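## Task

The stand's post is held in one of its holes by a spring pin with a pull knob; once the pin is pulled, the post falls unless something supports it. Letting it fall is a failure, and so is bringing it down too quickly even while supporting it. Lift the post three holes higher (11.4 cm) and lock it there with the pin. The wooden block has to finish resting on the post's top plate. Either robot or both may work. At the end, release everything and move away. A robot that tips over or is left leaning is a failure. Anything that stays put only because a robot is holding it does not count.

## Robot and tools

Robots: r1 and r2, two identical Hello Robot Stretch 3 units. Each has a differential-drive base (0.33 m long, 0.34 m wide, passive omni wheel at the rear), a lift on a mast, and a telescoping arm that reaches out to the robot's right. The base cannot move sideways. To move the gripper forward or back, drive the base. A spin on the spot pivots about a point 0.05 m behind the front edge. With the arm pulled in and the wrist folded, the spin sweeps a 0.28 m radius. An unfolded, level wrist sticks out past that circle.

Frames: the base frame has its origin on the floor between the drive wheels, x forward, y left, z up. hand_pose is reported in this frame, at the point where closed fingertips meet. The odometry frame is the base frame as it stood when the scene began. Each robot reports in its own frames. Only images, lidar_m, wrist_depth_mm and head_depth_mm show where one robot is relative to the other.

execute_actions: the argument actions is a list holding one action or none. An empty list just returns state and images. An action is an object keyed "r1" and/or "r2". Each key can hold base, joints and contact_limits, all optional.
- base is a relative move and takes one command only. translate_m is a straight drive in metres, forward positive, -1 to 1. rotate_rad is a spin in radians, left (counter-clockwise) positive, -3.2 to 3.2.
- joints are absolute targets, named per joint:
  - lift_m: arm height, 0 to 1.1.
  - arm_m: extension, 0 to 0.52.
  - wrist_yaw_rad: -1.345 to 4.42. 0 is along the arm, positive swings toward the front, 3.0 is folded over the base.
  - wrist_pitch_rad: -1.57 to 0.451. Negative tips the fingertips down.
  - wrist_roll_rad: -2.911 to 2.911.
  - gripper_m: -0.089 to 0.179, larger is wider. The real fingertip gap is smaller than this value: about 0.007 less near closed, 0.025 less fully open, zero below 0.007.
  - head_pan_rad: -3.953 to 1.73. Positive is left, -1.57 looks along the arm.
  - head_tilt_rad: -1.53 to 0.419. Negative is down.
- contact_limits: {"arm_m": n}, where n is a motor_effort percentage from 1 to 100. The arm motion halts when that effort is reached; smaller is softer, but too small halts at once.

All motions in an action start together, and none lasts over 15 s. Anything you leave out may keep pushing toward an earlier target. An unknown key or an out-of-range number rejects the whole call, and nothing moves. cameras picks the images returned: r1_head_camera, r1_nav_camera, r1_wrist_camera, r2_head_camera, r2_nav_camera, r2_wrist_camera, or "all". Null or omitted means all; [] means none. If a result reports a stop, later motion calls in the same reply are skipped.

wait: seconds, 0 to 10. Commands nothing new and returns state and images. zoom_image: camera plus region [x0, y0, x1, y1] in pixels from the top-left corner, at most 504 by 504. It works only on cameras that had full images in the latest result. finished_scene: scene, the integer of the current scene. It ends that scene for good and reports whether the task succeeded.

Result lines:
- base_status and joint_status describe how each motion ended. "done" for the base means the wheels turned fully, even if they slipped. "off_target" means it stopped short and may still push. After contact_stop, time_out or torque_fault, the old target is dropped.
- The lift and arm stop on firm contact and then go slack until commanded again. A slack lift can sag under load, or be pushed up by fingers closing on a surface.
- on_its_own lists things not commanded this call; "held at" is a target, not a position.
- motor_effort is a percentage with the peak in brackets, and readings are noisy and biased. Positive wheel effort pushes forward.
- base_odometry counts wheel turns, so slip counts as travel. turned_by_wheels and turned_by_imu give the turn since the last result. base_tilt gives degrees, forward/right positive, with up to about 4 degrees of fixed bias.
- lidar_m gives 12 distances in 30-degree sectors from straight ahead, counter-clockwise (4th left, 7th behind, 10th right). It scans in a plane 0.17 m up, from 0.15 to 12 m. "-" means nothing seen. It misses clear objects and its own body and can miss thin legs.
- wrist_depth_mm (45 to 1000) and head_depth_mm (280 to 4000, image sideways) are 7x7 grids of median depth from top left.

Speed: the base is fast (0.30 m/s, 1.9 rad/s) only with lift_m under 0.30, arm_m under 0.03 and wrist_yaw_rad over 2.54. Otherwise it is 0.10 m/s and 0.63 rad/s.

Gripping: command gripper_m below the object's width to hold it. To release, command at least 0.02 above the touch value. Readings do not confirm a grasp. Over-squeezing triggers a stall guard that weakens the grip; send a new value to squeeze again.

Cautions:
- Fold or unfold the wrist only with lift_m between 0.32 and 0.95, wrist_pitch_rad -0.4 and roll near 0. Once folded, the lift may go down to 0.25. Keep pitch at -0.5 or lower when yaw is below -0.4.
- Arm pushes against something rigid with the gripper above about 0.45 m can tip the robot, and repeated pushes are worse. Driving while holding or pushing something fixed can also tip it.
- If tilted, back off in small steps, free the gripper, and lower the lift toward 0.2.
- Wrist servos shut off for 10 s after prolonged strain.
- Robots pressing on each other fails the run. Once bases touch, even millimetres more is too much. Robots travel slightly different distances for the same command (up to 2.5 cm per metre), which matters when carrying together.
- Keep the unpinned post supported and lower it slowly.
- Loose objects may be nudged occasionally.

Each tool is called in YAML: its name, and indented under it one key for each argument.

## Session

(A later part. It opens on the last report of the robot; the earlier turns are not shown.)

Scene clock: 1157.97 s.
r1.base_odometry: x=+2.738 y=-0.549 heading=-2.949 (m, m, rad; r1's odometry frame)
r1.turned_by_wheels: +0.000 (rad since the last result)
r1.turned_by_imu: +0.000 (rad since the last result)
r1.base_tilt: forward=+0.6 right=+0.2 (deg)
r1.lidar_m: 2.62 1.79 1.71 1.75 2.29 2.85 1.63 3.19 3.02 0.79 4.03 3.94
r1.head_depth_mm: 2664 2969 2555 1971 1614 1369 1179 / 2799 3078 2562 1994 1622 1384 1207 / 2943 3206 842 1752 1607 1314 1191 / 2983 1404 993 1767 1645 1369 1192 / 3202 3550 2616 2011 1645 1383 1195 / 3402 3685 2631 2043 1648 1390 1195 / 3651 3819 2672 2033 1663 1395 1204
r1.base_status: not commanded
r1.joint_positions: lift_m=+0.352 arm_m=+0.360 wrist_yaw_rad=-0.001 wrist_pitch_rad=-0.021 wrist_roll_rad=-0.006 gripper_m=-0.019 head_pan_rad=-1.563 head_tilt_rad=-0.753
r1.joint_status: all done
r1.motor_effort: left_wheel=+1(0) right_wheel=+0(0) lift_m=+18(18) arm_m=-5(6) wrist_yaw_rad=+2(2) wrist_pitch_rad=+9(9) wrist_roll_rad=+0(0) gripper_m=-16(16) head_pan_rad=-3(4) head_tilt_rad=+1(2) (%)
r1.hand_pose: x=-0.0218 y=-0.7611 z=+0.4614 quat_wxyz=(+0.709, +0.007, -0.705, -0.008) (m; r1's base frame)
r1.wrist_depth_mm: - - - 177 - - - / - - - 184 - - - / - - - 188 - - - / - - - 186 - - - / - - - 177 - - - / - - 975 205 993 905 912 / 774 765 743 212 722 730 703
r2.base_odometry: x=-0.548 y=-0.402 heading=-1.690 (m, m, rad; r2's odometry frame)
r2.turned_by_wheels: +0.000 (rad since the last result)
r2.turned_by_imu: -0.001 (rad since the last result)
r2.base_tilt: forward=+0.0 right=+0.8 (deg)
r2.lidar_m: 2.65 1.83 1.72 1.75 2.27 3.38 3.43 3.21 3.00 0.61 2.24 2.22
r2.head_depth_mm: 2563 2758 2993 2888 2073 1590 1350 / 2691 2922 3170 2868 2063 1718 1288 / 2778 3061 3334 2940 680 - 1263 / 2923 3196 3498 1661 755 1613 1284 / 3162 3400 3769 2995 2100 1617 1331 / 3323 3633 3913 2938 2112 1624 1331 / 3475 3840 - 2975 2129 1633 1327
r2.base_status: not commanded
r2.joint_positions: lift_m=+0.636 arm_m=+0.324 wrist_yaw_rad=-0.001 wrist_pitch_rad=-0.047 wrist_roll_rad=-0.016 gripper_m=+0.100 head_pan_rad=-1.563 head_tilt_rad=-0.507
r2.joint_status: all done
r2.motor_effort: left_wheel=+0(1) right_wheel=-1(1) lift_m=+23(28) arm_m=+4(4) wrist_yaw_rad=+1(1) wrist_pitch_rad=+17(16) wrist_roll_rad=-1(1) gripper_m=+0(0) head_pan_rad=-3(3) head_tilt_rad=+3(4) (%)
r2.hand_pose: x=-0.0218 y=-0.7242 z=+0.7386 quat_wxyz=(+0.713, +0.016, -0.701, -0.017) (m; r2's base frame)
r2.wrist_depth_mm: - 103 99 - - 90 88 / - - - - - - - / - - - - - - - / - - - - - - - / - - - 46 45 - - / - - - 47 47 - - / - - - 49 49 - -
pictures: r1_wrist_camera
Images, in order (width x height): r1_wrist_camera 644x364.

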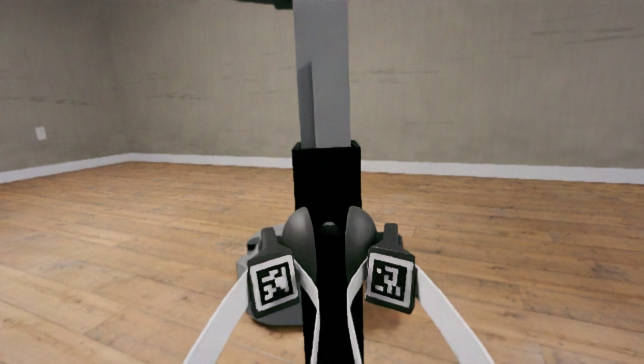

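execute_actions:
  actions:
    - {"r1": {"joints": {"arm_m": 0.355}}, "r2": {"joints": {"lift_m": 0.635}}}
  cameras: ["r1_wrist_camera", "r1_head_camera"]

zoom_image:
  camera: "r1_head_camera"
  region: [480, 150, 640, 250]

Scene clock: 1170.00 s.
r1.base_odometry: x=+2.738 y=-0.549 heading=-2.949 (m, m, rad; r1's odometry frame)
r1.turned_by_wheels: +0.000 (rad since the last result)
r1.turned_by_imu: +0.000 (rad since the last result)
r1.base_tilt: forward=+0.6 right=+0.3 (deg)
r1.lidar_m: 2.61 1.79 1.71 1.75 2.28 2.85 1.63 3.20 3.02 0.79 4.05 3.94
r1.head_depth_mm: 2667 2973 2550 1976 1615 1363 1181 / 2785 3076 2562 2003 1621 1380 1206 / 2915 3182 846 1752 1582 1316 1185 / 3017 1405 994 1762 1646 1371 1189 / 3233 3486 2611 2022 1651 1386 1200 / 3436 3686 2648 2042 1659 1397 1201 / 3639 3875 2671 2053 1663 1396 1203
r1.base_status: not commanded
r1.joint_positions: lift_m=+0.352 arm_m=+0.355 wrist_yaw_rad=-0.001 wrist_pitch_rad=-0.020 wrist_roll_rad=-0.006 gripper_m=-0.019 head_pan_rad=-1.563 head_tilt_rad=-0.753
r1.joint_status: all done
r1.motor_effort: left_wheel=+1(0) right_wheel=+0(0) lift_m=+18(18) arm_m=-4(6) wrist_yaw_rad=+1(1) wrist_pitch_rad=+9(9) wrist_roll_rad=+0(0) gripper_m=-14(15) head_pan_rad=-3(3) head_tilt_rad=+1(1) (%)
r1.hand_pose: x=-0.0218 y=-0.7560 z=+0.4616 quat_wxyz=(+0.709, +0.007, -0.705, -0.008) (m; r1's base frame)
r1.wrist_depth_mm: - - - 182 - - - / - - - 189 - - - / - - - 193 - - - / - - - 193 - - - / - - - 176 - - - / - - 956 209 977 907 877 / 799 769 758 221 719 701 727
r2.base_odometry: x=-0.548 y=-0.402 heading=-1.690 (m, m, rad; r2's odometry frame)
r2.turned_by_wheels: +0.000 (rad since the last result)
r2.turned_by_imu: -0.001 (rad since the last result)
r2.base_tilt: forward=+0.1 right=+0.8 (deg)
r2.lidar_m: 2.65 1.83 1.72 1.75 2.26 3.38 3.46 3.21 2.99 0.61 2.23 2.22
r2.head_depth_mm: 2568 2760 3033 2879 2060 1608 1329 / 2686 2903 3168 2922 2065 1711 1289 / 2772 3064 3335 2927 677 - 1252 / 2875 3190 3466 1661 753 1610 1294 / 3100 3370 3800 2955 2082 1617 1324 / 3350 3592 3905 2998 2081 1638 1334 / 3468 3798 - 2979 2100 1633 1333
r2.base_status: not commanded
r2.joint_positions: lift_m=+0.635 arm_m=+0.325 wrist_yaw_rad=-0.001 wrist_pitch_rad=-0.043 wrist_roll_rad=-0.016 gripper_m=+0.100 head_pan_rad=-1.563 head_tilt_rad=-0.507
r2.joint_status: all done
r2.motor_effort: left_wheel=+1(1) right_wheel=-1(1) lift_m=+21(22) arm_m=+4(4) wrist_yaw_rad=+0(1) wrist_pitch_rad=+15(16) wrist_roll_rad=-1(1) gripper_m=+0(0) head_pan_rad=-2(3) head_tilt_rad=+4(3) (%)
r2.hand_pose: x=-0.0217 y=-0.7245 z=+0.7388 quat_wxyz=(+0.713, +0.015, -0.701, -0.016) (m; r2's base frame)
r2.wrist_depth_mm: - 101 97 - - 88 86 / - - - - - - - / - - - - - - - / - - - - - - - / - - - 46 45 - - / - - - 47 47 - - / - - - 49 48 - -
pictures: r1_head_camera (sideways: a quarter turn clockwise sets it upright), r1_wrist_camera
Images, in order (width x height): r1_head_camera 896x504, r1_wrist_camera 644x364.

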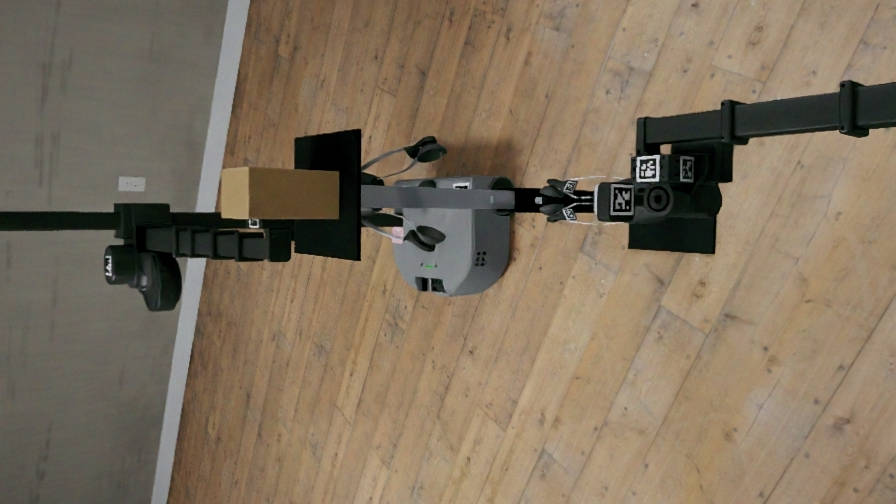

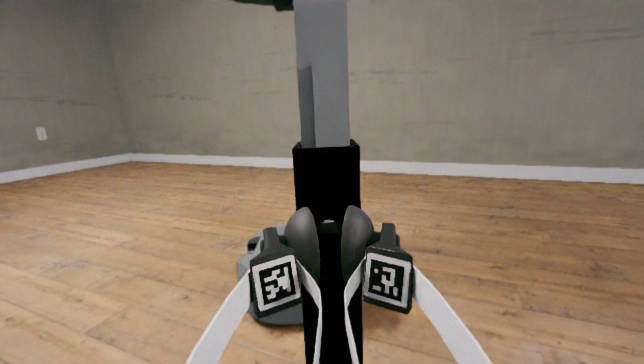

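Region (480, 150, 640, 250) of r1_head_camera's 896x504 image, scaled by 3.150, with more detail than that image has; it fills the top 315 rows of this view, and the rest is white.

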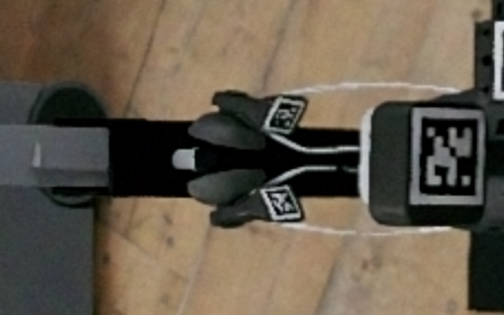

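execute_actions:
  actions:
    - {"r1": {"joints": {"arm_m": 0.28, "gripper_m": 0.05}}, "r2": {"joints": {"lift_m": 0.637}}}
  cameras: []

execute_actions:
  actions:
    - {"r1": {"base": {"rotate_rad": 0.5115}, "joints": {"wrist_yaw_rad": 1.7}}}
  cameras: []

execute_actions:
  actions:
    - {"r1": {"base": {"translate_m": -0.327}}}
  cameras: []

execute_actions:
  actions:
    - {"r1": {"base": {"rotate_rad": -0.5115}, "joints": {"arm_m": 0.44, "head_pan_rad": -1.15, "head_tilt_rad": -0.85}}}
  cameras: ["r1_wrist_camera", "r1_head_camera"]

Scene clock: 1291.73 s.
r1.base_odometry: x=+2.738 y=-0.549 heading=-2.949 (m, m, rad; r1's odometry frame)
r1.turned_by_wheels: +0.000 (rad since the last result)
r1.turned_by_imu: +0.000 (rad since the last result)
r1.base_tilt: forward=+0.6 right=+0.2 (deg)
r1.lidar_m: 2.61 1.79 1.71 1.75 2.28 2.85 1.63 3.21 3.02 0.79 4.04 3.95
r1.head_depth_mm: 2658 2950 2566 1980 1613 1362 1173 / 2794 3060 2570 1983 1626 1404 1182 / 2911 3183 843 1758 1508 - 1165 / 2979 1409 994 1764 1641 1366 1188 / 3233 3495 2618 2029 1646 1384 1196 / 3449 3666 2648 2036 1655 1392 1197 / 3646 3832 2692 2046 1660 1396 1201
r1.base_status: not commanded
r1.joint_positions: lift_m=+0.352 arm_m=+0.280 wrist_yaw_rad=-0.001 wrist_pitch_rad=-0.020 wrist_roll_rad=-0.006 gripper_m=+0.050 head_pan_rad=-1.563 head_tilt_rad=-0.753
r1.joint_status: all done
r1.motor_effort: left_wheel=+1(1) right_wheel=+0(1) lift_m=+18(18) arm_m=-3(4) wrist_yaw_rad=+2(2) wrist_pitch_rad=+8(9) wrist_roll_rad=+0(0) gripper_m=+0(79) head_pan_rad=-3(3) head_tilt_rad=+2(1) (%)
r1.hand_pose: x=-0.0218 y=-0.6809 z=+0.4617 quat_wxyz=(+0.709, +0.007, -0.705, -0.008) (m; r1's base frame)
r1.wrist_depth_mm: - - - 971 - - - / - - - - - - - / - - - - - - - / - - - 273 - - - / - - - 282 - - - / - - - 291 - 920 869 / 793 758 738 661 713 695 697
r2.base_odometry: x=-0.548 y=-0.402 heading=-1.690 (m, m, rad; r2's odometry frame)
r2.turned_by_wheels: +0.000 (rad since the last result)
r2.turned_by_imu: -0.001 (rad since the last result)
r2.base_tilt: forward=+0.0 right=+0.8 (deg)
r2.lidar_m: 2.65 1.83 1.71 1.76 2.27 3.38 3.46 3.22 2.99 0.60 2.24 2.22
r2.head_depth_mm: 2553 2778 2981 2938 2073 1592 1344 / 2680 2883 3160 2905 2075 1712 1285 / 2743 3022 3340 2915 676 - 1255 / 2901 3201 3550 1662 752 1561 1290 / 3054 3397 3764 2935 2095 1630 1322 / 3267 3663 3990 2968 2091 1626 1334 / 3516 3916 - 2994 2104 1630 1330
r2.base_status: not commanded
r2.joint_positions: lift_m=+0.636 arm_m=+0.325 wrist_yaw_rad=-0.001 wrist_pitch_rad=-0.045 wrist_roll_rad=-0.016 gripper_m=+0.100 head_pan_rad=-1.563 head_tilt_rad=-0.507
r2.joint_status: all done
r2.motor_effort: left_wheel=+1(1) right_wheel=-1(1) lift_m=+33(34) arm_m=+4(4) wrist_yaw_rad=+1(0) wrist_pitch_rad=+16(17) wrist_roll_rad=-1(1) gripper_m=+0(0) head_pan_rad=-2(2) head_tilt_rad=+4(4) (%)
r2.hand_pose: x=-0.0217 y=-0.7244 z=+0.7395 quat_wxyz=(+0.713, +0.016, -0.701, -0.016) (m; r2's base frame)
r2.wrist_depth_mm: - 102 99 - - 89 87 / - - - - - - - / - - - - - - - / - - - - - - - / - - - 46 45 - - / - - - 47 47 - - / - - - 49 48 - -
pictures: none
No camera images: the call's "cameras" was empty. Leave "cameras" out to get every camera's image.

Scene clock: 1293.60 s.
r1.base_odometry: x=+2.738 y=-0.549 heading=-2.438 (m, m, rad; r1's odometry frame)
r1.turned_by_wheels: +0.511 (rad since the last result)
r1.turned_by_imu: +0.512 (rad since the last result)
r1.base_tilt: forward=+0.6 right=+0.3 (deg)
r1.lidar_m: 1.79 1.71 1.74 2.26 4.75 1.63 3.20 3.01 0.79 3.98 3.95 2.65
r1.head_depth_mm: 3509 3590 2543 1991 1615 1352 1179 / 3953 3642 2569 1998 1632 1399 1187 / - 3630 2587 2005 1625 1442 1190 / - 3740 2633 2007 1642 1410 1190 / - 3743 2619 2030 1648 1387 1173 / 3774 3763 2636 2034 1656 1398 1184 / 3550 3733 2657 2053 1661 1400 1207
r1.base_status: done
r1.joint_positions: lift_m=+0.352 arm_m=+0.280 wrist_yaw_rad=+1.697 wrist_pitch_rad=-0.020 wrist_roll_rad=-0.006 gripper_m=+0.050 head_pan_rad=-1.563 head_tilt_rad=-0.753
r1.joint_status: all done
r1.motor_effort: left_wheel=-2(6) right_wheel=+2(6) lift_m=+18(19) arm_m=-3(3) wrist_yaw_rad=+4(7) wrist_pitch_rad=+8(9) wrist_roll_rad=+0(0) gripper_m=+0(0) head_pan_rad=-3(3) head_tilt_rad=+2(2) (%)
r1.hand_pose: x=+0.2323 y=-0.3931 z=+0.4617 quat_wxyz=(+0.475, +0.534, -0.460, +0.527) (m; r1's base frame)
r1.wrist_depth_mm: - - - - - - - / - - - - - - - / - - - - - - - / - - - - - - - / - - - - - - - / - - - 934 - 911 881 / 775 770 757 772 727 705 706
r2.base_odometry: x=-0.548 y=-0.402 heading=-1.690 (m, m, rad; r2's odometry frame)
r2.turned_by_wheels: +0.000 (rad since the last result)
r2.turned_by_imu: -0.001 (rad since the last result)
r2.base_tilt: forward=+0.0 right=+0.8 (deg)
r2.lidar_m: 2.66 1.82 1.72 1.76 2.27 3.37 3.43 3.22 2.99 0.61 2.24 2.22
r2.head_depth_mm: 2584 2753 2991 2936 1978 1611 1347 / 2694 2878 3153 2896 1840 1722 1279 / 2781 3061 3358 2909 678 - 1253 / 2814 3177 3492 1719 752 1603 1295 / 3142 3404 3752 2774 2076 1619 1327 / 3288 3660 3951 2936 2117 1618 1333 / 3448 3904 - 3007 2115 1626 1334
r2.base_status: not commanded
r2.joint_positions: lift_m=+0.636 arm_m=+0.325 wrist_yaw_rad=-0.001 wrist_pitch_rad=-0.045 wrist_roll_rad=-0.016 gripper_m=+0.100 head_pan_rad=-1.563 head_tilt_rad=-0.507
r2.joint_status: not commanded
r2.motor_effort: left_wheel=+1(1) right_wheel=-1(1) lift_m=+33(32) arm_m=+4(4) wrist_yaw_rad=+1(0) wrist_pitch_rad=+16(16) wrist_roll_rad=-1(1) gripper_m=+0(0) head_pan_rad=-3(3) head_tilt_rad=+3(4) (%)
r2.hand_pose: x=-0.0217 y=-0.7244 z=+0.7395 quat_wxyz=(+0.713, +0.016, -0.701, -0.016) (m; r2's base frame)
r2.wrist_depth_mm: - 102 99 - - 89 87 / - - - - - - - / - - - - - - - / - - - - - - - / - - - 46 46 - - / - - - 47 47 - - / - - - 49 48 - -
pictures: none
No camera images: the call's "cameras" was empty. Leave "cameras" out to get every camera's image.

Scene clock: 1298.00 s.
r1.base_odometry: x=+2.987 y=-0.338 heading=-2.438 (m, m, rad; r1's odometry frame)
r1.turned_by_wheels: +0.000 (rad since the last result)
r1.turned_by_imu: -0.002 (rad since the last result)
r1.base_tilt: forward=+0.6 right=+0.3 (deg)
r1.lidar_m: 2.11 1.98 2.02 2.62 2.60 1.38 2.93 2.76 1.26 0.67 4.13 3.05
r1.head_depth_mm: 3225 1248 2364 1734 1569 1366 1179 / 3595 3440 727 828 1580 1403 1184 / - 3676 2468 1829 1552 1279 1191 / - 3712 2613 2005 1636 1416 1187 / - 3797 2639 2015 1649 1386 1175 / 3943 3791 2669 2038 1657 1393 1193 / 3777 3838 2652 2057 1662 1399 1202
r1.base_status: done
r1.joint_positions: lift_m=+0.352 arm_m=+0.280 wrist_yaw_rad=+1.697 wrist_pitch_rad=-0.020 wrist_roll_rad=-0.006 gripper_m=+0.050 head_pan_rad=-1.563 head_tilt_rad=-0.753
r1.joint_status: not commanded
r1.motor_effort: left_wheel=-2(7) right_wheel=+2(3) lift_m=+18(18) arm_m=-3(3) wrist_yaw_rad=+3(4) wrist_pitch_rad=+9(9) wrist_roll_rad=+0(0) gripper_m=+0(0) head_pan_rad=-3(3) head_tilt_rad=+0(1) (%)
r1.hand_pose: x=+0.2323 y=-0.3931 z=+0.4617 quat_wxyz=(+0.475, +0.534, -0.460, +0.527) (m; r1's base frame)
r1.wrist_depth_mm: - - - - - - - / - - - - - - - / - - - - - - - / - - - - - - - / - - - - - - - / - - - 970 - 893 877 / 773 770 751 738 731 723 684
r2.base_odometry: x=-0.548 y=-0.402 heading=-1.690 (m, m, rad; r2's odometry frame)
r2.turned_by_wheels: +0.000 (rad since the last result)
r2.turned_by_imu: -0.001 (rad since the last result)
r2.base_tilt: forward=+0.0 right=+0.8 (deg)
r2.lidar_m: 2.65 1.83 1.72 1.75 2.27 3.39 3.46 3.22 3.00 0.61 1.38 2.22
r2.head_depth_mm: 2575 2755 2956 2853 2047 1613 1348 / 2678 2886 3156 2913 2067 1719 1289 / 2819 3020 3340 2928 677 - 1256 / 2948 3219 3517 2940 752 1526 1296 / 3091 3388 3802 2948 1690 1528 1328 / 3210 3534 3834 1484 1945 1524 1324 / 3432 3885 - 2979 2100 1634 1334
r2.base_status: not commanded
r2.joint_positions: lift_m=+0.636 arm_m=+0.325 wrist_yaw_rad=-0.001 wrist_pitch_rad=-0.045 wrist_roll_rad=-0.016 gripper_m=+0.100 head_pan_rad=-1.563 head_tilt_rad=-0.507
r2.joint_status: not commanded
r2.motor_effort: left_wheel=+1(1) right_wheel=-1(1) lift_m=+33(32) arm_m=+3(4) wrist_yaw_rad=+1(0) wrist_pitch_rad=+16(16) wrist_roll_rad=-1(1) gripper_m=+0(0) head_pan_rad=-3(3) head_tilt_rad=+4(4) (%)
r2.hand_pose: x=-0.0217 y=-0.7244 z=+0.7395 quat_wxyz=(+0.713, +0.016, -0.701, -0.016) (m; r2's base frame)
r2.wrist_depth_mm: - 102 98 - - 89 87 / - - - - - - - / - - - - - - - / - - - - - - - / - 687 - 46 45 - - / - - - 47 47 - - / - - 338 49 49 - -
pictures: none
No camera images: the call's "cameras" was empty. Leave "cameras" out to get every camera's image.

Scene clock: 1300.43 s.
r1.base_odometry: x=+2.987 y=-0.338 heading=-2.949 (m, m, rad; r1's odometry frame)
r1.turned_by_wheels: -0.511 (rad since the last result)
r1.turned_by_imu: -0.513 (rad since the last result)
r1.base_tilt: forward=+0.6 right=+0.2 (deg)
r1.lidar_m: 3.01 2.10 1.98 2.03 2.63 2.60 1.38 2.92 2.76 1.26 0.67 4.14
r1.head_depth_mm: 2845 2905 2217 1804 1578 1303 1148 / 1233 2565 2091 1644 1594 1309 1150 / 3575 1007 738 1593 1421 1307 1154 / 3926 2957 794 1780 1501 1319 1156 / - 2999 2271 1833 1543 1326 1159 / - 3032 2305 1848 1547 1329 1167 / 3888 3078 2306 1859 1556 1333 1168
r1.base_status: done
r1.joint_positions: lift_m=+0.352 arm_m=+0.440 wrist_yaw_rad=+1.698 wrist_pitch_rad=-0.020 wrist_roll_rad=-0.006 gripper_m=+0.050 head_pan_rad=-1.157 head_tilt_rad=-0.840
r1.joint_status: all done
r1.motor_effort: left_wheel=+3(6) right_wheel=-1(5) lift_m=+18(18) arm_m=+4(5) wrist_yaw_rad=+2(4) wrist_pitch_rad=+9(9) wrist_roll_rad=+0(0) gripper_m=+0(0) head_pan_rad=+4(34) head_tilt_rad=-6(18) (%)
r1.hand_pose: x=+0.2323 y=-0.5523 z=+0.4616 quat_wxyz=(+0.474, +0.534, -0.460, +0.528) (m; r1's base frame)
r1.wrist_depth_mm: - - - - - 143 - / - - - - - 147 - / - - - - - 150 - / - - - - - 151 - / - - - - 197 158 - / - - - 929 - 163 870 / 795 774 752 746 714 169 701
r2.base_odometry: x=-0.548 y=-0.402 heading=-1.690 (m, m, rad; r2's odometry frame)
r2.turned_by_wheels: +0.000 (rad since the last result)
r2.turned_by_imu: -0.001 (rad since the last result)
r2.base_tilt: forward=+0.0 right=+0.8 (deg)
r2.lidar_m: 2.65 1.83 1.72 1.75 2.28 3.37 3.46 3.23 3.00 0.61 2.24 2.22
r2.head_depth_mm: 2550 2754 3044 2891 2057 1596 1347 / 2686 2930 3174 2917 2065 1718 1289 / 2821 3071 3312 2871 678 - 1256 / 2961 3235 3529 2916 752 1593 1289 / 3110 3370 3805 2781 1858 1496 1332 / 3197 3610 3994 1537 1706 1033 1293 / 3514 3871 - 3005 2115 1523 1334
r2.base_status: not commanded
r2.joint_positions: lift_m=+0.636 arm_m=+0.325 wrist_yaw_rad=-0.001 wrist_pitch_rad=-0.045 wrist_roll_rad=-0.016 gripper_m=+0.100 head_pan_rad=-1.563 head_tilt_rad=-0.507
r2.joint_status: not commanded
r2.motor_effort: left_wheel=+1(0) right_wheel=-1(1) lift_m=+33(32) arm_m=+4(3) wrist_yaw_rad=+0(0) wrist_pitch_rad=+16(16) wrist_roll_rad=-1(1) gripper_m=+0(0) head_pan_rad=-3(3) head_tilt_rad=+4(3) (%)
r2.hand_pose: x=-0.0217 y=-0.7244 z=+0.7395 quat_wxyz=(+0.713, +0.016, -0.701, -0.016) (m; r2's base frame)
r2.wrist_depth_mm: - 102 98 - - 89 87 / - - - - - - - / - - - - - - - / - - - - - - - / - 785 - 46 46 - - / - - - 47 47 - - / - - 963 49 48 - -
pictures: r1_head_camera (sideways: a quarter turn clockwise sets it upright), r1_wrist_camera
Images, in order (width x height): r1_head_camera 896x504, r1_wrist_camera 644x364.

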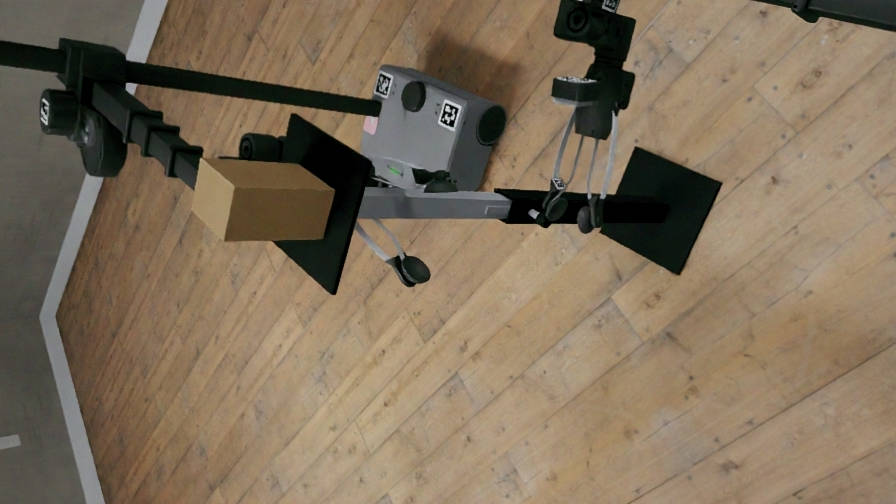

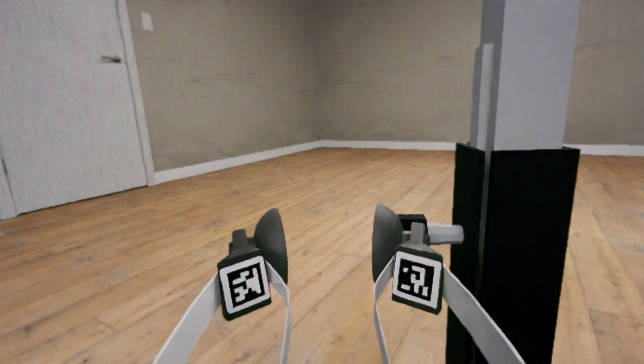

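execute_actions:
  actions:
    - {"r1": {"base": {"translate_m": -0.008}, "joints": {"arm_m": 0.488}}}
  cameras: ["r1_wrist_camera"]

Scene clock: 1311.93 s.
r1.base_odometry: x=+2.995 y=-0.336 heading=-2.949 (m, m, rad; r1's odometry frame)
r1.turned_by_wheels: +0.000 (rad since the last result)
r1.turned_by_imu: +0.000 (rad since the last result)
r1.base_tilt: forward=+0.6 right=+0.3 (deg)
r1.lidar_m: 3.04 2.11 1.99 2.03 2.64 2.60 1.37 2.93 2.76 1.26 0.67 4.12
r1.head_depth_mm: 2849 2903 2209 1794 1476 1304 1146 / 1240 2583 2091 1679 1483 1308 1149 / 3566 999 740 1586 1491 1300 1153 / 3940 2963 792 1736 1492 1319 1159 / - 3005 2265 1833 1538 1325 1157 / - 3019 2295 1848 1549 1333 1159 / 3925 3048 2312 1861 1558 1331 1166
r1.base_status: done
r1.joint_positions: lift_m=+0.352 arm_m=+0.488 wrist_yaw_rad=+1.718 wrist_pitch_rad=-0.020 wrist_roll_rad=-0.006 gripper_m=+0.050 head_pan_rad=-1.157 head_tilt_rad=-0.840
r1.joint_status: all done
r1.on_its_own: wrist_yaw_rad is at rest, and its effort (-24) is outside its rest range (-12 to +12)
r1.motor_effort: left_wheel=+5(5) right_wheel=-5(6) lift_m=+18(18) arm_m=+6(6) wrist_yaw_rad=-24(25) wrist_pitch_rad=+8(9) wrist_roll_rad=+0(0) gripper_m=+4(4) head_pan_rad=+4(4) head_tilt_rad=-6(5) (%)
r1.hand_pose: x=+0.2316 y=-0.5950 z=+0.4616 quat_wxyz=(+0.469, +0.538, -0.455, +0.532) (m; r1's base frame)
r1.wrist_depth_mm: - - - - 152 - - / - - - - 158 - - / - - - - 163 - - / - - - - 164 - - / - - - - 168 - - / - - - 956 - 861 898 / 769 780 726 736 184 703 715
r2.base_odometry: x=-0.548 y=-0.402 heading=-1.690 (m, m, rad; r2's odometry frame)
r2.turned_by_wheels: +0.000 (rad since the last result)
r2.turned_by_imu: -0.001 (rad since the last result)
r2.base_tilt: forward=+0.0 right=+0.8 (deg)
r2.lidar_m: 2.65 1.82 1.72 1.75 2.27 3.37 3.44 3.22 3.00 0.60 2.24 2.23
r2.head_depth_mm: 2582 2755 2968 2883 2073 1604 1347 / 2697 2898 3193 2920 2057 1717 1286 / 2828 3086 3301 2922 677 - 1261 / 2964 3222 3552 2915 753 1639 1290 / 3165 3405 3717 2945 1851 1527 1295 / 3168 3573 3907 1550 1696 1526 1261 / 3531 3870 - 2991 2098 999 1302
r2.base_status: not commanded
r2.joint_positions: lift_m=+0.636 arm_m=+0.325 wrist_yaw_rad=-0.001 wrist_pitch_rad=-0.045 wrist_roll_rad=-0.016 gripper_m=+0.100 head_pan_rad=-1.563 head_tilt_rad=-0.507
r2.joint_status: not commanded
r2.motor_effort: left_wheel=+1(1) right_wheel=-1(1) lift_m=+32(32) arm_m=+3(3) wrist_yaw_rad=+1(1) wrist_pitch_rad=+16(16) wrist_roll_rad=-1(1) gripper_m=+0(0) head_pan_rad=-3(3) head_tilt_rad=+3(3) (%)
r2.hand_pose: x=-0.0217 y=-0.7244 z=+0.7395 quat_wxyz=(+0.713, +0.016, -0.701, -0.016) (m; r2's base frame)
r2.wrist_depth_mm: - 102 98 - - 89 87 / - - - - - - - / - - - - - - - / - - - - - - - / - 766 - 46 46 - - / 474 - - 47 47 - - / - - 922 49 48 - -
pictures: r1_wrist_camera
Images, in order (width x height): r1_wrist_camera 644x364.

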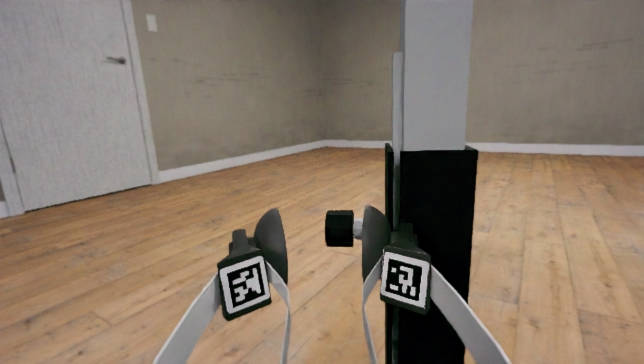

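execute_actions:
  actions:
    - {"r1": {"base": {"translate_m": 0.015}, "joints": {"gripper_m": 0.036}}}
  cameras: ["r1_wrist_camera"]

Scene clock: 1327.57 s.
r1.base_odometry: x=+2.980 y=-0.339 heading=-2.951 (m, m, rad; r1's odometry frame)
r1.turned_by_wheels: -0.002 (rad since the last result)
r1.turned_by_imu: -0.013 (rad since the last result)
r1.base_tilt: forward=+0.6 right=+0.2 (deg)
r1.lidar_m: 3.06 2.10 1.98 2.02 2.60 2.61 1.38 2.95 2.76 1.26 0.67 4.14
r1.head_depth_mm: 2865 2883 2210 1800 1547 1308 1148 / 1233 2601 2098 1666 1490 1309 1151 / 3516 1012 738 1598 1452 1306 1151 / 3885 2991 795 1780 1501 1317 1158 / - 3014 2288 1831 1545 1324 1161 / - 3042 2306 1848 1550 1333 1164 / 3909 3073 2307 1863 1556 1338 1171
r1.base_status: done
r1.joint_positions: lift_m=+0.352 arm_m=+0.488 wrist_yaw_rad=+1.710 wrist_pitch_rad=-0.022 wrist_roll_rad=-0.006 gripper_m=+0.036 head_pan_rad=-1.157 head_tilt_rad=-0.840
r1.joint_status: all done
r1.on_its_own: left_wheel is at rest, and its effort (-20) is outside its rest range (-18 to +18); right_wheel is at rest, and its effort (+34) is outside its rest range (-18 to +18); wrist_yaw_rad is at rest, and its effort (-14) is outside its rest range (-12 to +12)
r1.motor_effort: left_wheel=-20(26) right_wheel=+34(39) lift_m=+18(19) arm_m=+4(6) wrist_yaw_rad=-14(24) wrist_pitch_rad=+9(10) wrist_roll_rad=+0(0) gripper_m=+4(57) head_pan_rad=+3(4) head_tilt_rad=-6(6) (%)
r1.hand_pose: x=+0.2318 y=-0.5972 z=+0.4613 quat_wxyz=(+0.471, +0.537, -0.456, +0.530) (m; r1's base frame)
r1.wrist_depth_mm: - - - - 149 - - / - - - - 154 - - / - - - - 162 - - / - - - - 160 - - / - - - - 166 - - / - - - 947 171 901 902 / 803 761 757 728 182 710 707
r2.base_odometry: x=-0.548 y=-0.402 heading=-1.690 (m, m, rad; r2's odometry frame)
r2.turned_by_wheels: +0.000 (rad since the last result)
r2.turned_by_imu: -0.001 (rad since the last result)
r2.base_tilt: forward=+0.0 right=+0.7 (deg)
r2.lidar_m: 2.65 1.83 1.72 1.76 2.27 3.39 3.46 3.23 3.00 0.60 2.25 2.22
r2.head_depth_mm: 2597 2756 3026 2882 2057 1608 1353 / 2684 2860 3143 2876 2069 1727 1283 / 2784 3044 3386 2890 679 - 1256 / 2960 3232 3533 2920 752 1612 1293 / 3093 3448 3755 2778 1792 1524 1294 / 3173 3592 3909 2515 1680 1528 1259 / 3489 3867 - 2924 2096 1006 1297
r2.base_status: not commanded
r2.joint_positions: lift_m=+0.636 arm_m=+0.325 wrist_yaw_rad=-0.001 wrist_pitch_rad=-0.045 wrist_roll_rad=-0.016 gripper_m=+0.100 head_pan_rad=-1.563 head_tilt_rad=-0.507
r2.joint_status: not commanded
r2.motor_effort: left_wheel=+1(1) right_wheel=-1(1) lift_m=+32(32) arm_m=+4(3) wrist_yaw_rad=+1(1) wrist_pitch_rad=+16(16) wrist_roll_rad=-1(1) gripper_m=+0(1) head_pan_rad=-3(3) head_tilt_rad=+3(3) (%)
r2.hand_pose: x=-0.0217 y=-0.7244 z=+0.7395 quat_wxyz=(+0.713, +0.016, -0.701, -0.016) (m; r2's base frame)
r2.wrist_depth_mm: - 102 98 - - 89 87 / - - - - - - - / - - - - - - - / - - - - - - - / - 756 - 46 45 - - / 487 - - 47 47 - - / - - 922 49 48 - -
pictures: r1_wrist_camera
Images, in order (width x height): r1_wrist_camera 644x364.

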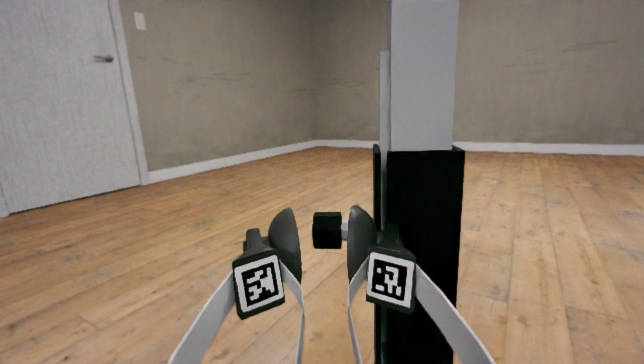

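execute_actions:
  actions:
    - {"r1": {"base": {"translate_m": -0.003}}}
  cameras: ["r1_wrist_camera", "r1_head_camera"]

zoom_image:
  camera: "r1_head_camera"
  region: [470, 130, 650, 270]

Scene clock: 1337.70 s.
r1.base_odometry: x=+2.983 y=-0.338 heading=-2.951 (m, m, rad; r1's odometry frame)
r1.turned_by_wheels: +0.000 (rad since the last result)
r1.turned_by_imu: +0.001 (rad since the last result)
r1.base_tilt: forward=+0.6 right=+0.2 (deg)
r1.lidar_m: 3.05 2.11 1.98 2.02 2.61 2.61 1.37 2.95 2.76 1.26 0.67 4.14
r1.head_depth_mm: 2856 2884 2213 1793 1474 1301 1148 / 1238 2580 2096 1671 1479 1306 1144 / 3483 1000 739 1623 1458 1304 1155 / 3876 2970 793 1785 1503 1317 1158 / - 3002 2273 1838 1542 1325 1155 / - 3018 2294 1846 1549 1328 1166 / 3898 3040 2305 1851 1549 1334 1164
r1.base_status: done
r1.joint_positions: lift_m=+0.352 arm_m=+0.488 wrist_yaw_rad=+1.712 wrist_pitch_rad=-0.021 wrist_roll_rad=-0.006 gripper_m=+0.036 head_pan_rad=-1.157 head_tilt_rad=-0.840
r1.joint_status: not commanded
r1.on_its_own: wrist_yaw_rad is at rest, and its effort (-16) is outside its rest range (-12 to +12)
r1.motor_effort: left_wheel=+3(20) right_wheel=-2(31) lift_m=+18(19) arm_m=+4(4) wrist_yaw_rad=-16(17) wrist_pitch_rad=+9(9) wrist_roll_rad=+0(0) gripper_m=+3(4) head_pan_rad=+3(4) head_tilt_rad=-6(6) (%)
r1.hand_pose: x=+0.2318 y=-0.5966 z=+0.4614 quat_wxyz=(+0.471, +0.537, -0.456, +0.531) (m; r1's base frame)
r1.wrist_depth_mm: - - - - 150 - - / - - - - 154 - - / - - - - 159 - - / - - - - 160 - - / - - - - 167 - - / - - - 924 170 909 906 / 790 763 746 749 182 702 720
r2.base_odometry: x=-0.548 y=-0.402 heading=-1.690 (m, m, rad; r2's odometry frame)
r2.turned_by_wheels: +0.000 (rad since the last result)
r2.turned_by_imu: -0.001 (rad since the last result)
r2.base_tilt: forward=+0.0 right=+0.8 (deg)
r2.lidar_m: 2.65 1.83 1.72 1.75 2.27 3.40 3.44 3.22 2.99 0.60 2.25 2.23
r2.head_depth_mm: 2579 2760 3014 2841 2085 1594 1350 / 2686 2916 3168 2896 2067 1714 1289 / 2821 3041 3321 2902 677 - 1257 / 2958 3203 3543 2924 755 1612 1290 / 3111 3362 3819 2770 1823 1527 1293 / 3169 3566 3969 1555 1692 1519 1267 / 3485 3850 - 2955 2112 1004 1290
r2.base_status: not commanded
r2.joint_positions: lift_m=+0.636 arm_m=+0.325 wrist_yaw_rad=-0.001 wrist_pitch_rad=-0.045 wrist_roll_rad=-0.016 gripper_m=+0.100 head_pan_rad=-1.563 head_tilt_rad=-0.507
r2.joint_status: not commanded
r2.motor_effort: left_wheel=+1(1) right_wheel=-1(1) lift_m=+33(32) arm_m=+4(4) wrist_yaw_rad=+1(1) wrist_pitch_rad=+16(16) wrist_roll_rad=-1(1) gripper_m=-1(0) head_pan_rad=-2(2) head_tilt_rad=+4(4) (%)
r2.hand_pose: x=-0.0217 y=-0.7244 z=+0.7395 quat_wxyz=(+0.713, +0.016, -0.701, -0.016) (m; r2's base frame)
r2.wrist_depth_mm: - 102 98 - - 89 87 / - - - - - - - / - - - - - - - / - - - - - - - / - 756 - 46 45 - - / 476 - - 47 47 - - / - - 931 49 48 - -
pictures: r1_head_camera (sideways: a quarter turn clockwise sets it upright), r1_wrist_camera
Images, in order (width x height): r1_head_camera 896x504, r1_wrist_camera 644x364.

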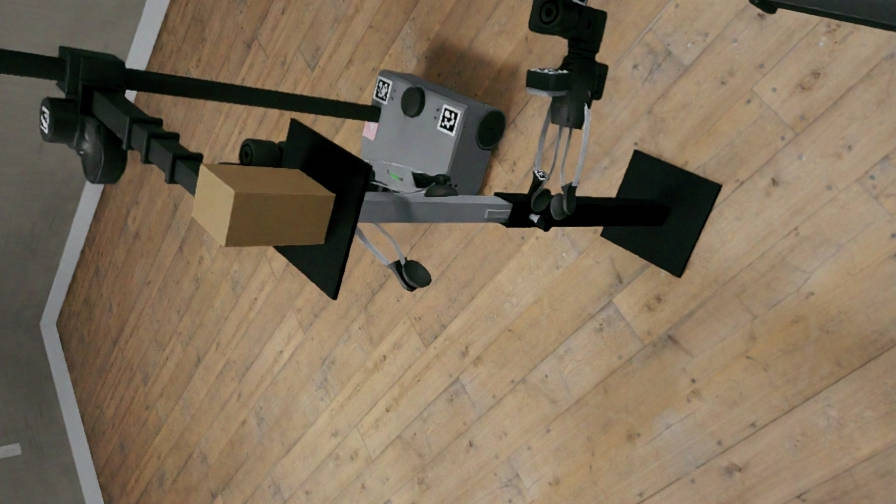

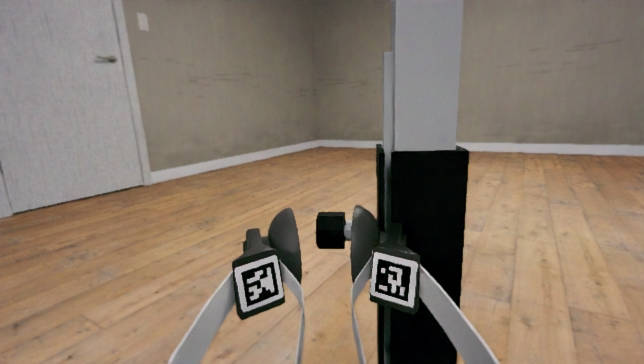

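Region (470, 130, 650, 270) of r1_head_camera's 896x504 image, scaled by 2.800, with more detail than that image has.

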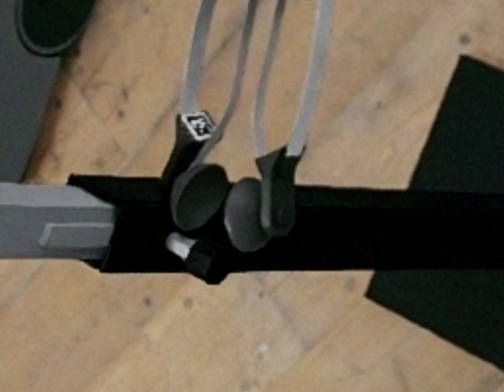

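execute_actions:
  actions:
    - {"r1": {"base": {"translate_m": 0.002}, "joints": {"gripper_m": 0.0}}}
  cameras: ["r1_wrist_camera"]

execute_actions:
  actions:
    - {"r1": {"joints": {"arm_m": 0.46}}}
  cameras: ["r1_wrist_camera"]

Scene clock: 1360.80 s.
r1.base_odometry: x=+2.981 y=-0.339 heading=-2.951 (m, m, rad; r1's odometry frame)
r1.turned_by_wheels: +0.000 (rad since the last result)
r1.turned_by_imu: -0.001 (rad since the last result)
r1.base_tilt: forward=+0.5 right=+0.3 (deg)
r1.lidar_m: 3.06 2.11 1.98 2.02 2.60 2.61 1.39 2.95 2.76 1.25 0.67 4.11
r1.head_depth_mm: 2874 2902 2211 1808 1515 1308 1152 / 1235 2589 2100 1661 1490 1311 1149 / 3545 1013 738 1606 1457 1304 1153 / 3849 2963 794 1780 1502 1321 1157 / - 2985 2268 1832 1543 1325 1161 / - 2996 2304 1844 1544 1329 1166 / 3907 3040 2291 1854 1549 1333 1169
r1.base_status: done
r1.joint_positions: lift_m=+0.352 arm_m=+0.488 wrist_yaw_rad=+1.691 wrist_pitch_rad=-0.021 wrist_roll_rad=-0.006 gripper_m=+0.000 head_pan_rad=-1.157 head_tilt_rad=-0.840
r1.joint_status: all done
r1.motor_effort: left_wheel=-4(8) right_wheel=+6(14) lift_m=+18(18) arm_m=+3(4) wrist_yaw_rad=+12(17) wrist_pitch_rad=+9(9) wrist_roll_rad=+0(0) gripper_m=-4(79) head_pan_rad=+3(4) head_tilt_rad=-6(6) (%)
r1.hand_pose: x=+0.2325 y=-0.6023 z=+0.4613 quat_wxyz=(+0.477, +0.532, -0.462, +0.526) (m; r1's base frame)
r1.wrist_depth_mm: - - - - 150 - - / - - - - 154 - - / - - - - 160 - - / - - - - 160 - - / - - - - 166 - - / - - - - 172 912 875 / 805 744 756 727 181 710 704
r2.base_odometry: x=-0.548 y=-0.402 heading=-1.690 (m, m, rad; r2's odometry frame)
r2.turned_by_wheels: +0.000 (rad since the last result)
r2.turned_by_imu: -0.001 (rad since the last result)
r2.base_tilt: forward=+0.1 right=+0.7 (deg)
r2.lidar_m: 2.65 1.83 1.72 1.75 2.27 3.38 3.47 3.22 2.99 0.61 2.24 2.22
r2.head_depth_mm: 2577 2753 2996 2870 2060 1601 1342 / 2690 2895 3175 2921 2061 1710 1293 / 2786 3041 3330 2913 676 - 1254 / 2948 3244 3481 2925 754 1621 1291 / 3084 3418 3790 2782 1812 1528 1301 / 3161 3552 3946 1552 1681 1522 1272 / 3523 3860 - 2983 2115 1005 1297
r2.base_status: not commanded
r2.joint_positions: lift_m=+0.636 arm_m=+0.325 wrist_yaw_rad=-0.001 wrist_pitch_rad=-0.045 wrist_roll_rad=-0.016 gripper_m=+0.100 head_pan_rad=-1.563 head_tilt_rad=-0.507
r2.joint_status: not commanded
r2.motor_effort: left_wheel=+1(1) right_wheel=-1(1) lift_m=+33(32) arm_m=+3(3) wrist_yaw_rad=+0(0) wrist_pitch_rad=+16(16) wrist_roll_rad=-1(1) gripper_m=+0(0) head_pan_rad=-2(3) head_tilt_rad=+3(3) (%)
r2.hand_pose: x=-0.0217 y=-0.7244 z=+0.7395 quat_wxyz=(+0.713, +0.016, -0.701, -0.016) (m; r2's base frame)
r2.wrist_depth_mm: - 102 98 - - 89 88 / - - - - - - - / - - - - - - - / - - - - - - - / - 762 - 46 45 - - / 491 - - 47 47 - - / - - 951 49 48 - -
pictures: r1_wrist_camera
Images, in order (width x height): r1_wrist_camera 644x364.

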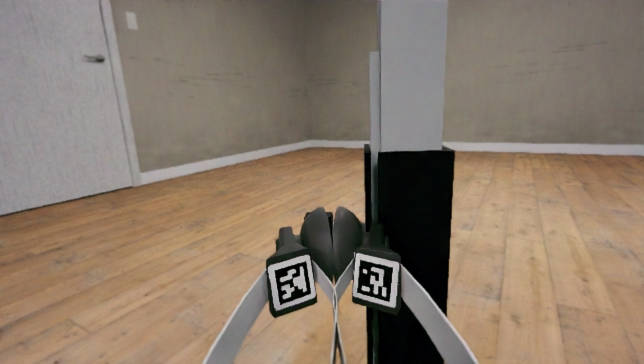

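Scene clock: 1361.97 s.
r1.base_odometry: x=+2.981 y=-0.339 heading=-2.951 (m, m, rad; r1's odometry frame)
r1.turned_by_wheels: +0.000 (rad since the last result)
r1.turned_by_imu: +0.000 (rad since the last result)
r1.base_tilt: forward=+0.6 right=+0.3 (deg)
r1.lidar_m: 3.06 2.11 1.98 2.02 2.60 2.61 1.38 2.95 2.76 1.26 0.67 4.13
r1.head_depth_mm: 2861 2905 2208 1795 1542 1305 1147 / 1234 2571 2084 1665 1533 1309 1147 / 3543 1009 737 1606 1461 1297 1155 / 3853 2982 792 1776 1501 1316 1152 / - 2970 2261 1843 1538 1321 1164 / - 3026 2275 1849 1549 1328 1162 / 3907 3047 2311 1849 1554 1335 1166
r1.base_status: not commanded
r1.joint_positions: lift_m=+0.352 arm_m=+0.461 wrist_yaw_rad=+1.642 wrist_pitch_rad=-0.021 wrist_roll_rad=-0.006 gripper_m=+0.000 head_pan_rad=-1.157 head_tilt_rad=-0.840
r1.joint_status: all done
r1.on_its_own: wrist_yaw_rad is at rest, and its effort (+74) is outside its rest range (-12 to +12)
r1.motor_effort: left_wheel=-4(4) right_wheel=+5(6) lift_m=+18(18) arm_m=-9(8) wrist_yaw_rad=+74(75) wrist_pitch_rad=+9(9) wrist_roll_rad=+0(0) gripper_m=-12(12) head_pan_rad=+3(4) head_tilt_rad=-6(5) (%)
r1.hand_pose: x=+0.2337 y=-0.5875 z=+0.4613 quat_wxyz=(+0.489, +0.521, -0.474, +0.514) (m; r1's base frame)
r1.wrist_depth_mm: - - - - 151 - - / - - - - 157 - - / - - - - 161 - - / - - - - 162 - - / - - - 194 166 - - / - - 924 900 174 934 873 / 779 769 757 723 186 718 704
r2.base_odometry: x=-0.548 y=-0.402 heading=-1.690 (m, m, rad; r2's odometry frame)
r2.turned_by_wheels: +0.000 (rad since the last result)
r2.turned_by_imu: +0.000 (rad since the last result)
r2.base_tilt: forward=+0.0 right=+0.8 (deg)
r2.lidar_m: 2.65 1.83 1.72 1.75 2.27 3.38 3.45 3.22 2.99 0.61 2.24 2.22
r2.head_depth_mm: 2595 2729 2989 2897 2069 1599 1343 / 2682 2956 3188 2891 2064 1723 1280 / 2833 3105 3316 2887 678 - 1251 / 2948 3254 3508 2982 752 1617 1256 / 3080 3402 3764 2767 1813 1524 1300 / 3179 3530 - 1560 1691 1500 1296 / 3469 3815 - 2976 2110 1474 1301
r2.base_status: not commanded
r2.joint_positions: lift_m=+0.636 arm_m=+0.325 wrist_yaw_rad=-0.001 wrist_pitch_rad=-0.045 wrist_roll_rad=-0.016 gripper_m=+0.100 head_pan_rad=-1.563 head_tilt_rad=-0.507
r2.joint_status: not commanded
r2.motor_effort: left_wheel=+1(1) right_wheel=-1(1) lift_m=+32(32) arm_m=+3(3) wrist_yaw_rad=+1(1) wrist_pitch_rad=+16(16) wrist_roll_rad=-1(1) gripper_m=+0(1) head_pan_rad=-3(3) head_tilt_rad=+3(4) (%)
r2.hand_pose: x=-0.0217 y=-0.7244 z=+0.7395 quat_wxyz=(+0.713, +0.016, -0.701, -0.016) (m; r2's base frame)
r2.wrist_depth_mm: - 102 98 - - 89 87 / - - - - - - - / - - - - - - - / - - - - - - - / - 771 - 46 45 - - / 490 - - 47 47 - - / - - 948 49 48 - -
pictures: r1_wrist_camera
Images, in order (width x height): r1_wrist_camera 644x364.

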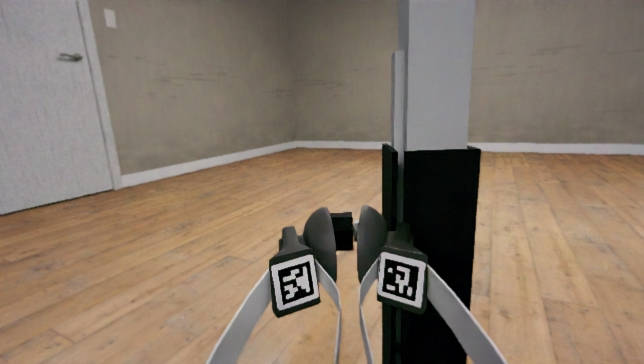

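execute_actions:
  actions:
    - {"r2": {"joints": {"lift_m": 0.6355}}}
  cameras: ["r1_wrist_camera"]

execute_actions:
  actions:
    - {"r2": {"joints": {"lift_m": 0.634}}}
  cameras: ["r1_wrist_camera"]

execute_actions:
  actions:
    - {"r1": {"joints": {"arm_m": 0.482}}}
  cameras: []

Scene clock: 1372.30 s.
r1.base_odometry: x=+2.981 y=-0.339 heading=-2.951 (m, m, rad; r1's odometry frame)
r1.turned_by_wheels: +0.000 (rad since the last result)
r1.turned_by_imu: +0.000 (rad since the last result)
r1.base_tilt: forward=+0.6 right=+0.3 (deg)
r1.lidar_m: 3.07 2.10 1.98 2.02 2.60 2.61 1.38 2.95 2.76 1.26 0.67 4.13
r1.head_depth_mm: 2837 2894 2212 1804 1558 1302 1145 / 1238 2564 2082 1669 1535 1309 1147 / 3583 1013 739 1609 1493 1303 1152 / 3881 2983 794 1778 1503 1317 1157 / - 2998 2269 1836 1543 1330 1160 / - 3027 2294 1847 1546 1334 1166 / 3928 3048 2303 1856 1549 1335 1173
r1.base_status: not commanded
r1.joint_positions: lift_m=+0.352 arm_m=+0.460 wrist_yaw_rad=+1.619 wrist_pitch_rad=-0.022 wrist_roll_rad=-0.006 gripper_m=+0.000 head_pan_rad=-1.157 head_tilt_rad=-0.840
r1.joint_status: not commanded
r1.on_its_own: wrist_yaw_rad is held at +1.625, not at your +1.700, by its stall guard, which is not easing now
r1.motor_effort: left_wheel=-2(2) right_wheel=+4(4) lift_m=+18(18) arm_m=-4(4) wrist_yaw_rad=+8(7) wrist_pitch_rad=+9(9) wrist_roll_rad=+0(0) gripper_m=-4(4) head_pan_rad=+4(4) head_tilt_rad=-6(5) (%)
r1.hand_pose: x=+0.2340 y=-0.5931 z=+0.4613 quat_wxyz=(+0.495, +0.516, -0.480, +0.508) (m; r1's base frame)
r1.wrist_depth_mm: - - - - 150 - - / - - - - 156 - - / - - - - 161 - - / - - - - 162 - - / - - - - 168 - - / - - - - 174 911 876 / 775 756 744 742 185 713 702
r2.base_odometry: x=-0.548 y=-0.402 heading=-1.690 (m, m, rad; r2's odometry frame)
r2.turned_by_wheels: +0.000 (rad since the last result)
r2.turned_by_imu: -0.001 (rad since the last result)
r2.base_tilt: forward=+0.0 right=+0.8 (deg)
r2.lidar_m: 2.66 1.82 1.72 1.75 2.27 3.38 3.45 3.22 3.00 0.61 2.24 2.22
r2.head_depth_mm: 2588 2784 2987 2891 2072 1603 1356 / 2691 2886 3147 2878 2076 1720 1285 / 2810 3082 3378 2907 677 - 1252 / 2926 3182 3550 2975 753 1614 1251 / 3056 3429 3843 2797 1803 1520 1297 / 3135 3561 - 1543 1699 1502 1300 / 3481 3897 - 2956 2110 1487 1294
r2.base_status: not commanded
r2.joint_positions: lift_m=+0.635 arm_m=+0.325 wrist_yaw_rad=-0.001 wrist_pitch_rad=-0.045 wrist_roll_rad=-0.016 gripper_m=+0.100 head_pan_rad=-1.563 head_tilt_rad=-0.507
r2.joint_status: all done
r2.motor_effort: left_wheel=+1(1) right_wheel=-1(1) lift_m=+22(30) arm_m=+4(3) wrist_yaw_rad=+0(0) wrist_pitch_rad=+16(16) wrist_roll_rad=-1(1) gripper_m=+0(0) head_pan_rad=-3(3) head_tilt_rad=+4(3) (%)
r2.hand_pose: x=-0.0217 y=-0.7244 z=+0.7386 quat_wxyz=(+0.713, +0.016, -0.701, -0.016) (m; r2's base frame)
r2.wrist_depth_mm: - 102 98 - - 89 88 / - - - - - - - / - - - - - - - / - - - - - - - / - 743 - 46 45 - - / 495 - - 47 47 - - / - - 952 49 48 - -
pictures: r1_wrist_camera
Images, in order (width x height): r1_wrist_camera 644x364.

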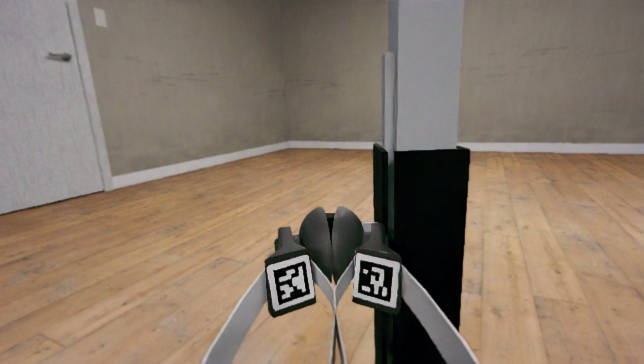

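Scene clock: 1372.77 s.
r1.base_odometry: x=+2.981 y=-0.339 heading=-2.951 (m, m, rad; r1's odometry frame)
r1.turned_by_wheels: +0.000 (rad since the last result)
r1.turned_by_imu: +0.000 (rad since the last result)
r1.base_tilt: forward=+0.7 right=+0.3 (deg)
r1.lidar_m: 3.06 2.11 1.98 2.02 2.61 2.60 1.38 2.94 2.76 1.26 0.67 4.13
r1.head_depth_mm: 2857 2875 2211 1801 1550 1302 1142 / 1235 2612 2090 1676 1539 1312 1145 / 3515 1013 741 1602 1491 1304 1152 / 3862 2963 795 1773 1503 1318 1159 / - 3004 2261 1835 1538 1327 1161 / - 3001 2276 1841 1547 1329 1164 / 3932 3045 2305 1854 1556 1334 1171
r1.base_status: not commanded
r1.joint_positions: lift_m=+0.352 arm_m=+0.460 wrist_yaw_rad=+1.619 wrist_pitch_rad=-0.022 wrist_roll_rad=-0.006 gripper_m=+0.000 head_pan_rad=-1.157 head_tilt_rad=-0.840
r1.joint_status: not commanded
r1.on_its_own: wrist_yaw_rad is held at +1.625, not at your +1.700, by its stall guard, which is not easing now
r1.motor_effort: left_wheel=-2(3) right_wheel=+4(4) lift_m=+18(18) arm_m=-4(4) wrist_yaw_rad=+8(8) wrist_pitch_rad=+9(9) wrist_roll_rad=+0(0) gripper_m=-4(4) head_pan_rad=+4(3) head_tilt_rad=-5(6) (%)
r1.hand_pose: x=+0.2340 y=-0.5931 z=+0.4613 quat_wxyz=(+0.495, +0.516, -0.480, +0.508) (m; r1's base frame)
r1.wrist_depth_mm: - - - - 152 - - / - - - - 156 - - / - - - - 161 - - / - - - - 162 - - / - - - - 167 - - / - - - - 173 921 878 / 786 783 738 730 185 706 686
r2.base_odometry: x=-0.548 y=-0.402 heading=-1.690 (m, m, rad; r2's odometry frame)
r2.turned_by_wheels: +0.000 (rad since the last result)
r2.turned_by_imu: +0.000 (rad since the last result)
r2.base_tilt: forward=+0.1 right=+0.7 (deg)
r2.lidar_m: 2.64 1.83 1.72 1.76 2.26 3.38 3.44 3.20 2.99 0.61 2.24 2.22
r2.head_depth_mm: 2546 2761 2964 2887 2055 1605 1330 / 2692 2887 3122 2853 2059 1723 1267 / 2791 3059 3341 2933 677 - 1256 / 3007 3173 3569 2957 754 1621 1248 / 3104 3463 3796 2775 1804 1512 1293 / 3166 3584 3951 1554 1701 1515 1298 / 3465 3803 - 3011 2127 1495 1308
r2.base_status: not commanded
r2.joint_positions: lift_m=+0.634 arm_m=+0.325 wrist_yaw_rad=-0.001 wrist_pitch_rad=-0.037 wrist_roll_rad=-0.016 gripper_m=+0.100 head_pan_rad=-1.563 head_tilt_rad=-0.507
r2.joint_status: all done
r2.motor_effort: left_wheel=+1(1) right_wheel=-1(1) lift_m=+18(21) arm_m=+3(4) wrist_yaw_rad=+0(1) wrist_pitch_rad=+14(15) wrist_roll_rad=-1(1) gripper_m=+0(0) head_pan_rad=-2(3) head_tilt_rad=+4(4) (%)
r2.hand_pose: x=-0.0217 y=-0.7248 z=+0.7394 quat_wxyz=(+0.713, +0.013, -0.701, -0.013) (m; r2's base frame)
r2.wrist_depth_mm: - 98 94 - - 86 84 / - - - - - - - / - - - - - - - / - - - - - - - / - 776 - 45 - - - / - - - 47 46 - - / - - 941 48 48 - -
pictures: r1_wrist_camera
Images, in order (width x height): r1_wrist_camera 644x364.

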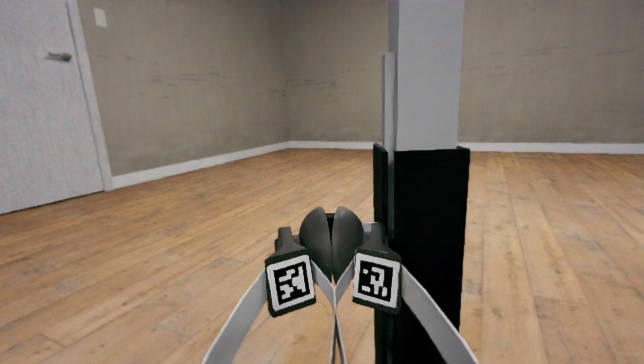

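Scene clock: 1373.83 s.
r1.base_odometry: x=+2.981 y=-0.339 heading=-2.951 (m, m, rad; r1's odometry frame)
r1.turned_by_wheels: +0.000 (rad since the last result)
r1.turned_by_imu: +0.000 (rad since the last result)
r1.base_tilt: forward=+0.7 right=+0.2 (deg)
r1.lidar_m: 3.06 2.10 1.98 2.02 2.61 2.61 1.38 2.94 2.76 1.26 0.67 4.13
r1.head_depth_mm: 2871 2886 2212 1796 1518 1303 1149 / 1241 2591 2093 1665 1484 1309 1149 / 3506 1012 740 1606 1459 1300 1154 / 3839 2985 795 1778 1497 1322 1156 / - 2984 2282 1833 1538 1326 1160 / - 3021 2291 1843 1542 1335 1162 / 3896 3076 2304 1857 1552 1333 1172
r1.base_status: not commanded
r1.joint_positions: lift_m=+0.352 arm_m=+0.482 wrist_yaw_rad=+1.639 wrist_pitch_rad=-0.022 wrist_roll_rad=-0.006 gripper_m=+0.000 head_pan_rad=-1.157 head_tilt_rad=-0.840
r1.joint_status: all done
r1.on_its_own: wrist_yaw_rad is held at +1.625, not at your +1.700, by its stall guard, which is not easing now; wrist_yaw_rad is at rest, and its effort (-18) is outside its rest range (-12 to +12)
r1.motor_effort: left_wheel=-1(2) right_wheel=+2(4) lift_m=+18(18) arm_m=+6(5) wrist_yaw_rad=-18(18) wrist_pitch_rad=+10(10) wrist_roll_rad=+0(0) gripper_m=-3(3) head_pan_rad=+4(4) head_tilt_rad=-6(6) (%)
r1.hand_pose: x=+0.2337 y=-0.6093 z=+0.4611 quat_wxyz=(+0.490, +0.520, -0.475, +0.513) (m; r1's base frame)
r1.wrist_depth_mm: - - - - 150 - - / - - - - 156 - - / - - - - 161 - - / - - - - 162 - - / - - - - 168 - - / - - - - 814 907 871 / 788 752 742 725 184 719 713
r2.base_odometry: x=-0.548 y=-0.402 heading=-1.690 (m, m, rad; r2's odometry frame)
r2.turned_by_wheels: +0.000 (rad since the last result)
r2.turned_by_imu: +0.000 (rad since the last result)
r2.base_tilt: forward=+0.0 right=+0.8 (deg)
r2.lidar_m: 2.65 1.83 1.72 1.75 2.27 3.37 3.46 3.22 2.99 0.60 2.25 2.22
r2.head_depth_mm: 2551 2760 3030 2887 2065 1606 1332 / 2716 2913 3174 2900 2066 1715 1268 / 2796 3095 3352 2922 677 - 1259 / 2944 3222 3543 2937 752 1608 1293 / 3052 3410 3688 2800 1804 1521 1293 / 3152 3558 3959 1556 1683 1516 1264 / 3432 3875 - 2957 2088 1490 1299
r2.base_status: not commanded
r2.joint_positions: lift_m=+0.634 arm_m=+0.325 wrist_yaw_rad=-0.001 wrist_pitch_rad=-0.037 wrist_roll_rad=-0.016 gripper_m=+0.100 head_pan_rad=-1.563 head_tilt_rad=-0.507
r2.joint_status: not commanded
r2.motor_effort: left_wheel=+1(1) right_wheel=-1(1) lift_m=+19(18) arm_m=+3(2) wrist_yaw_rad=+0(1) wrist_pitch_rad=+13(13) wrist_roll_rad=-1(1) gripper_m=+1(0) head_pan_rad=-3(2) head_tilt_rad=+3(4) (%)
r2.hand_pose: x=-0.0217 y=-0.7248 z=+0.7394 quat_wxyz=(+0.713, +0.013, -0.701, -0.013) (m; r2's base frame)
r2.wrist_depth_mm: - 98 94 - - 86 84 / - - - - - - - / - - - - - - - / - - - - - - - / - 772 - 46 - - - / - - - 47 46 - - / - - 937 48 48 - -
pictures: none
No camera images: the call's "cameras" was empty. Leave "cameras" out to get every camera's image.


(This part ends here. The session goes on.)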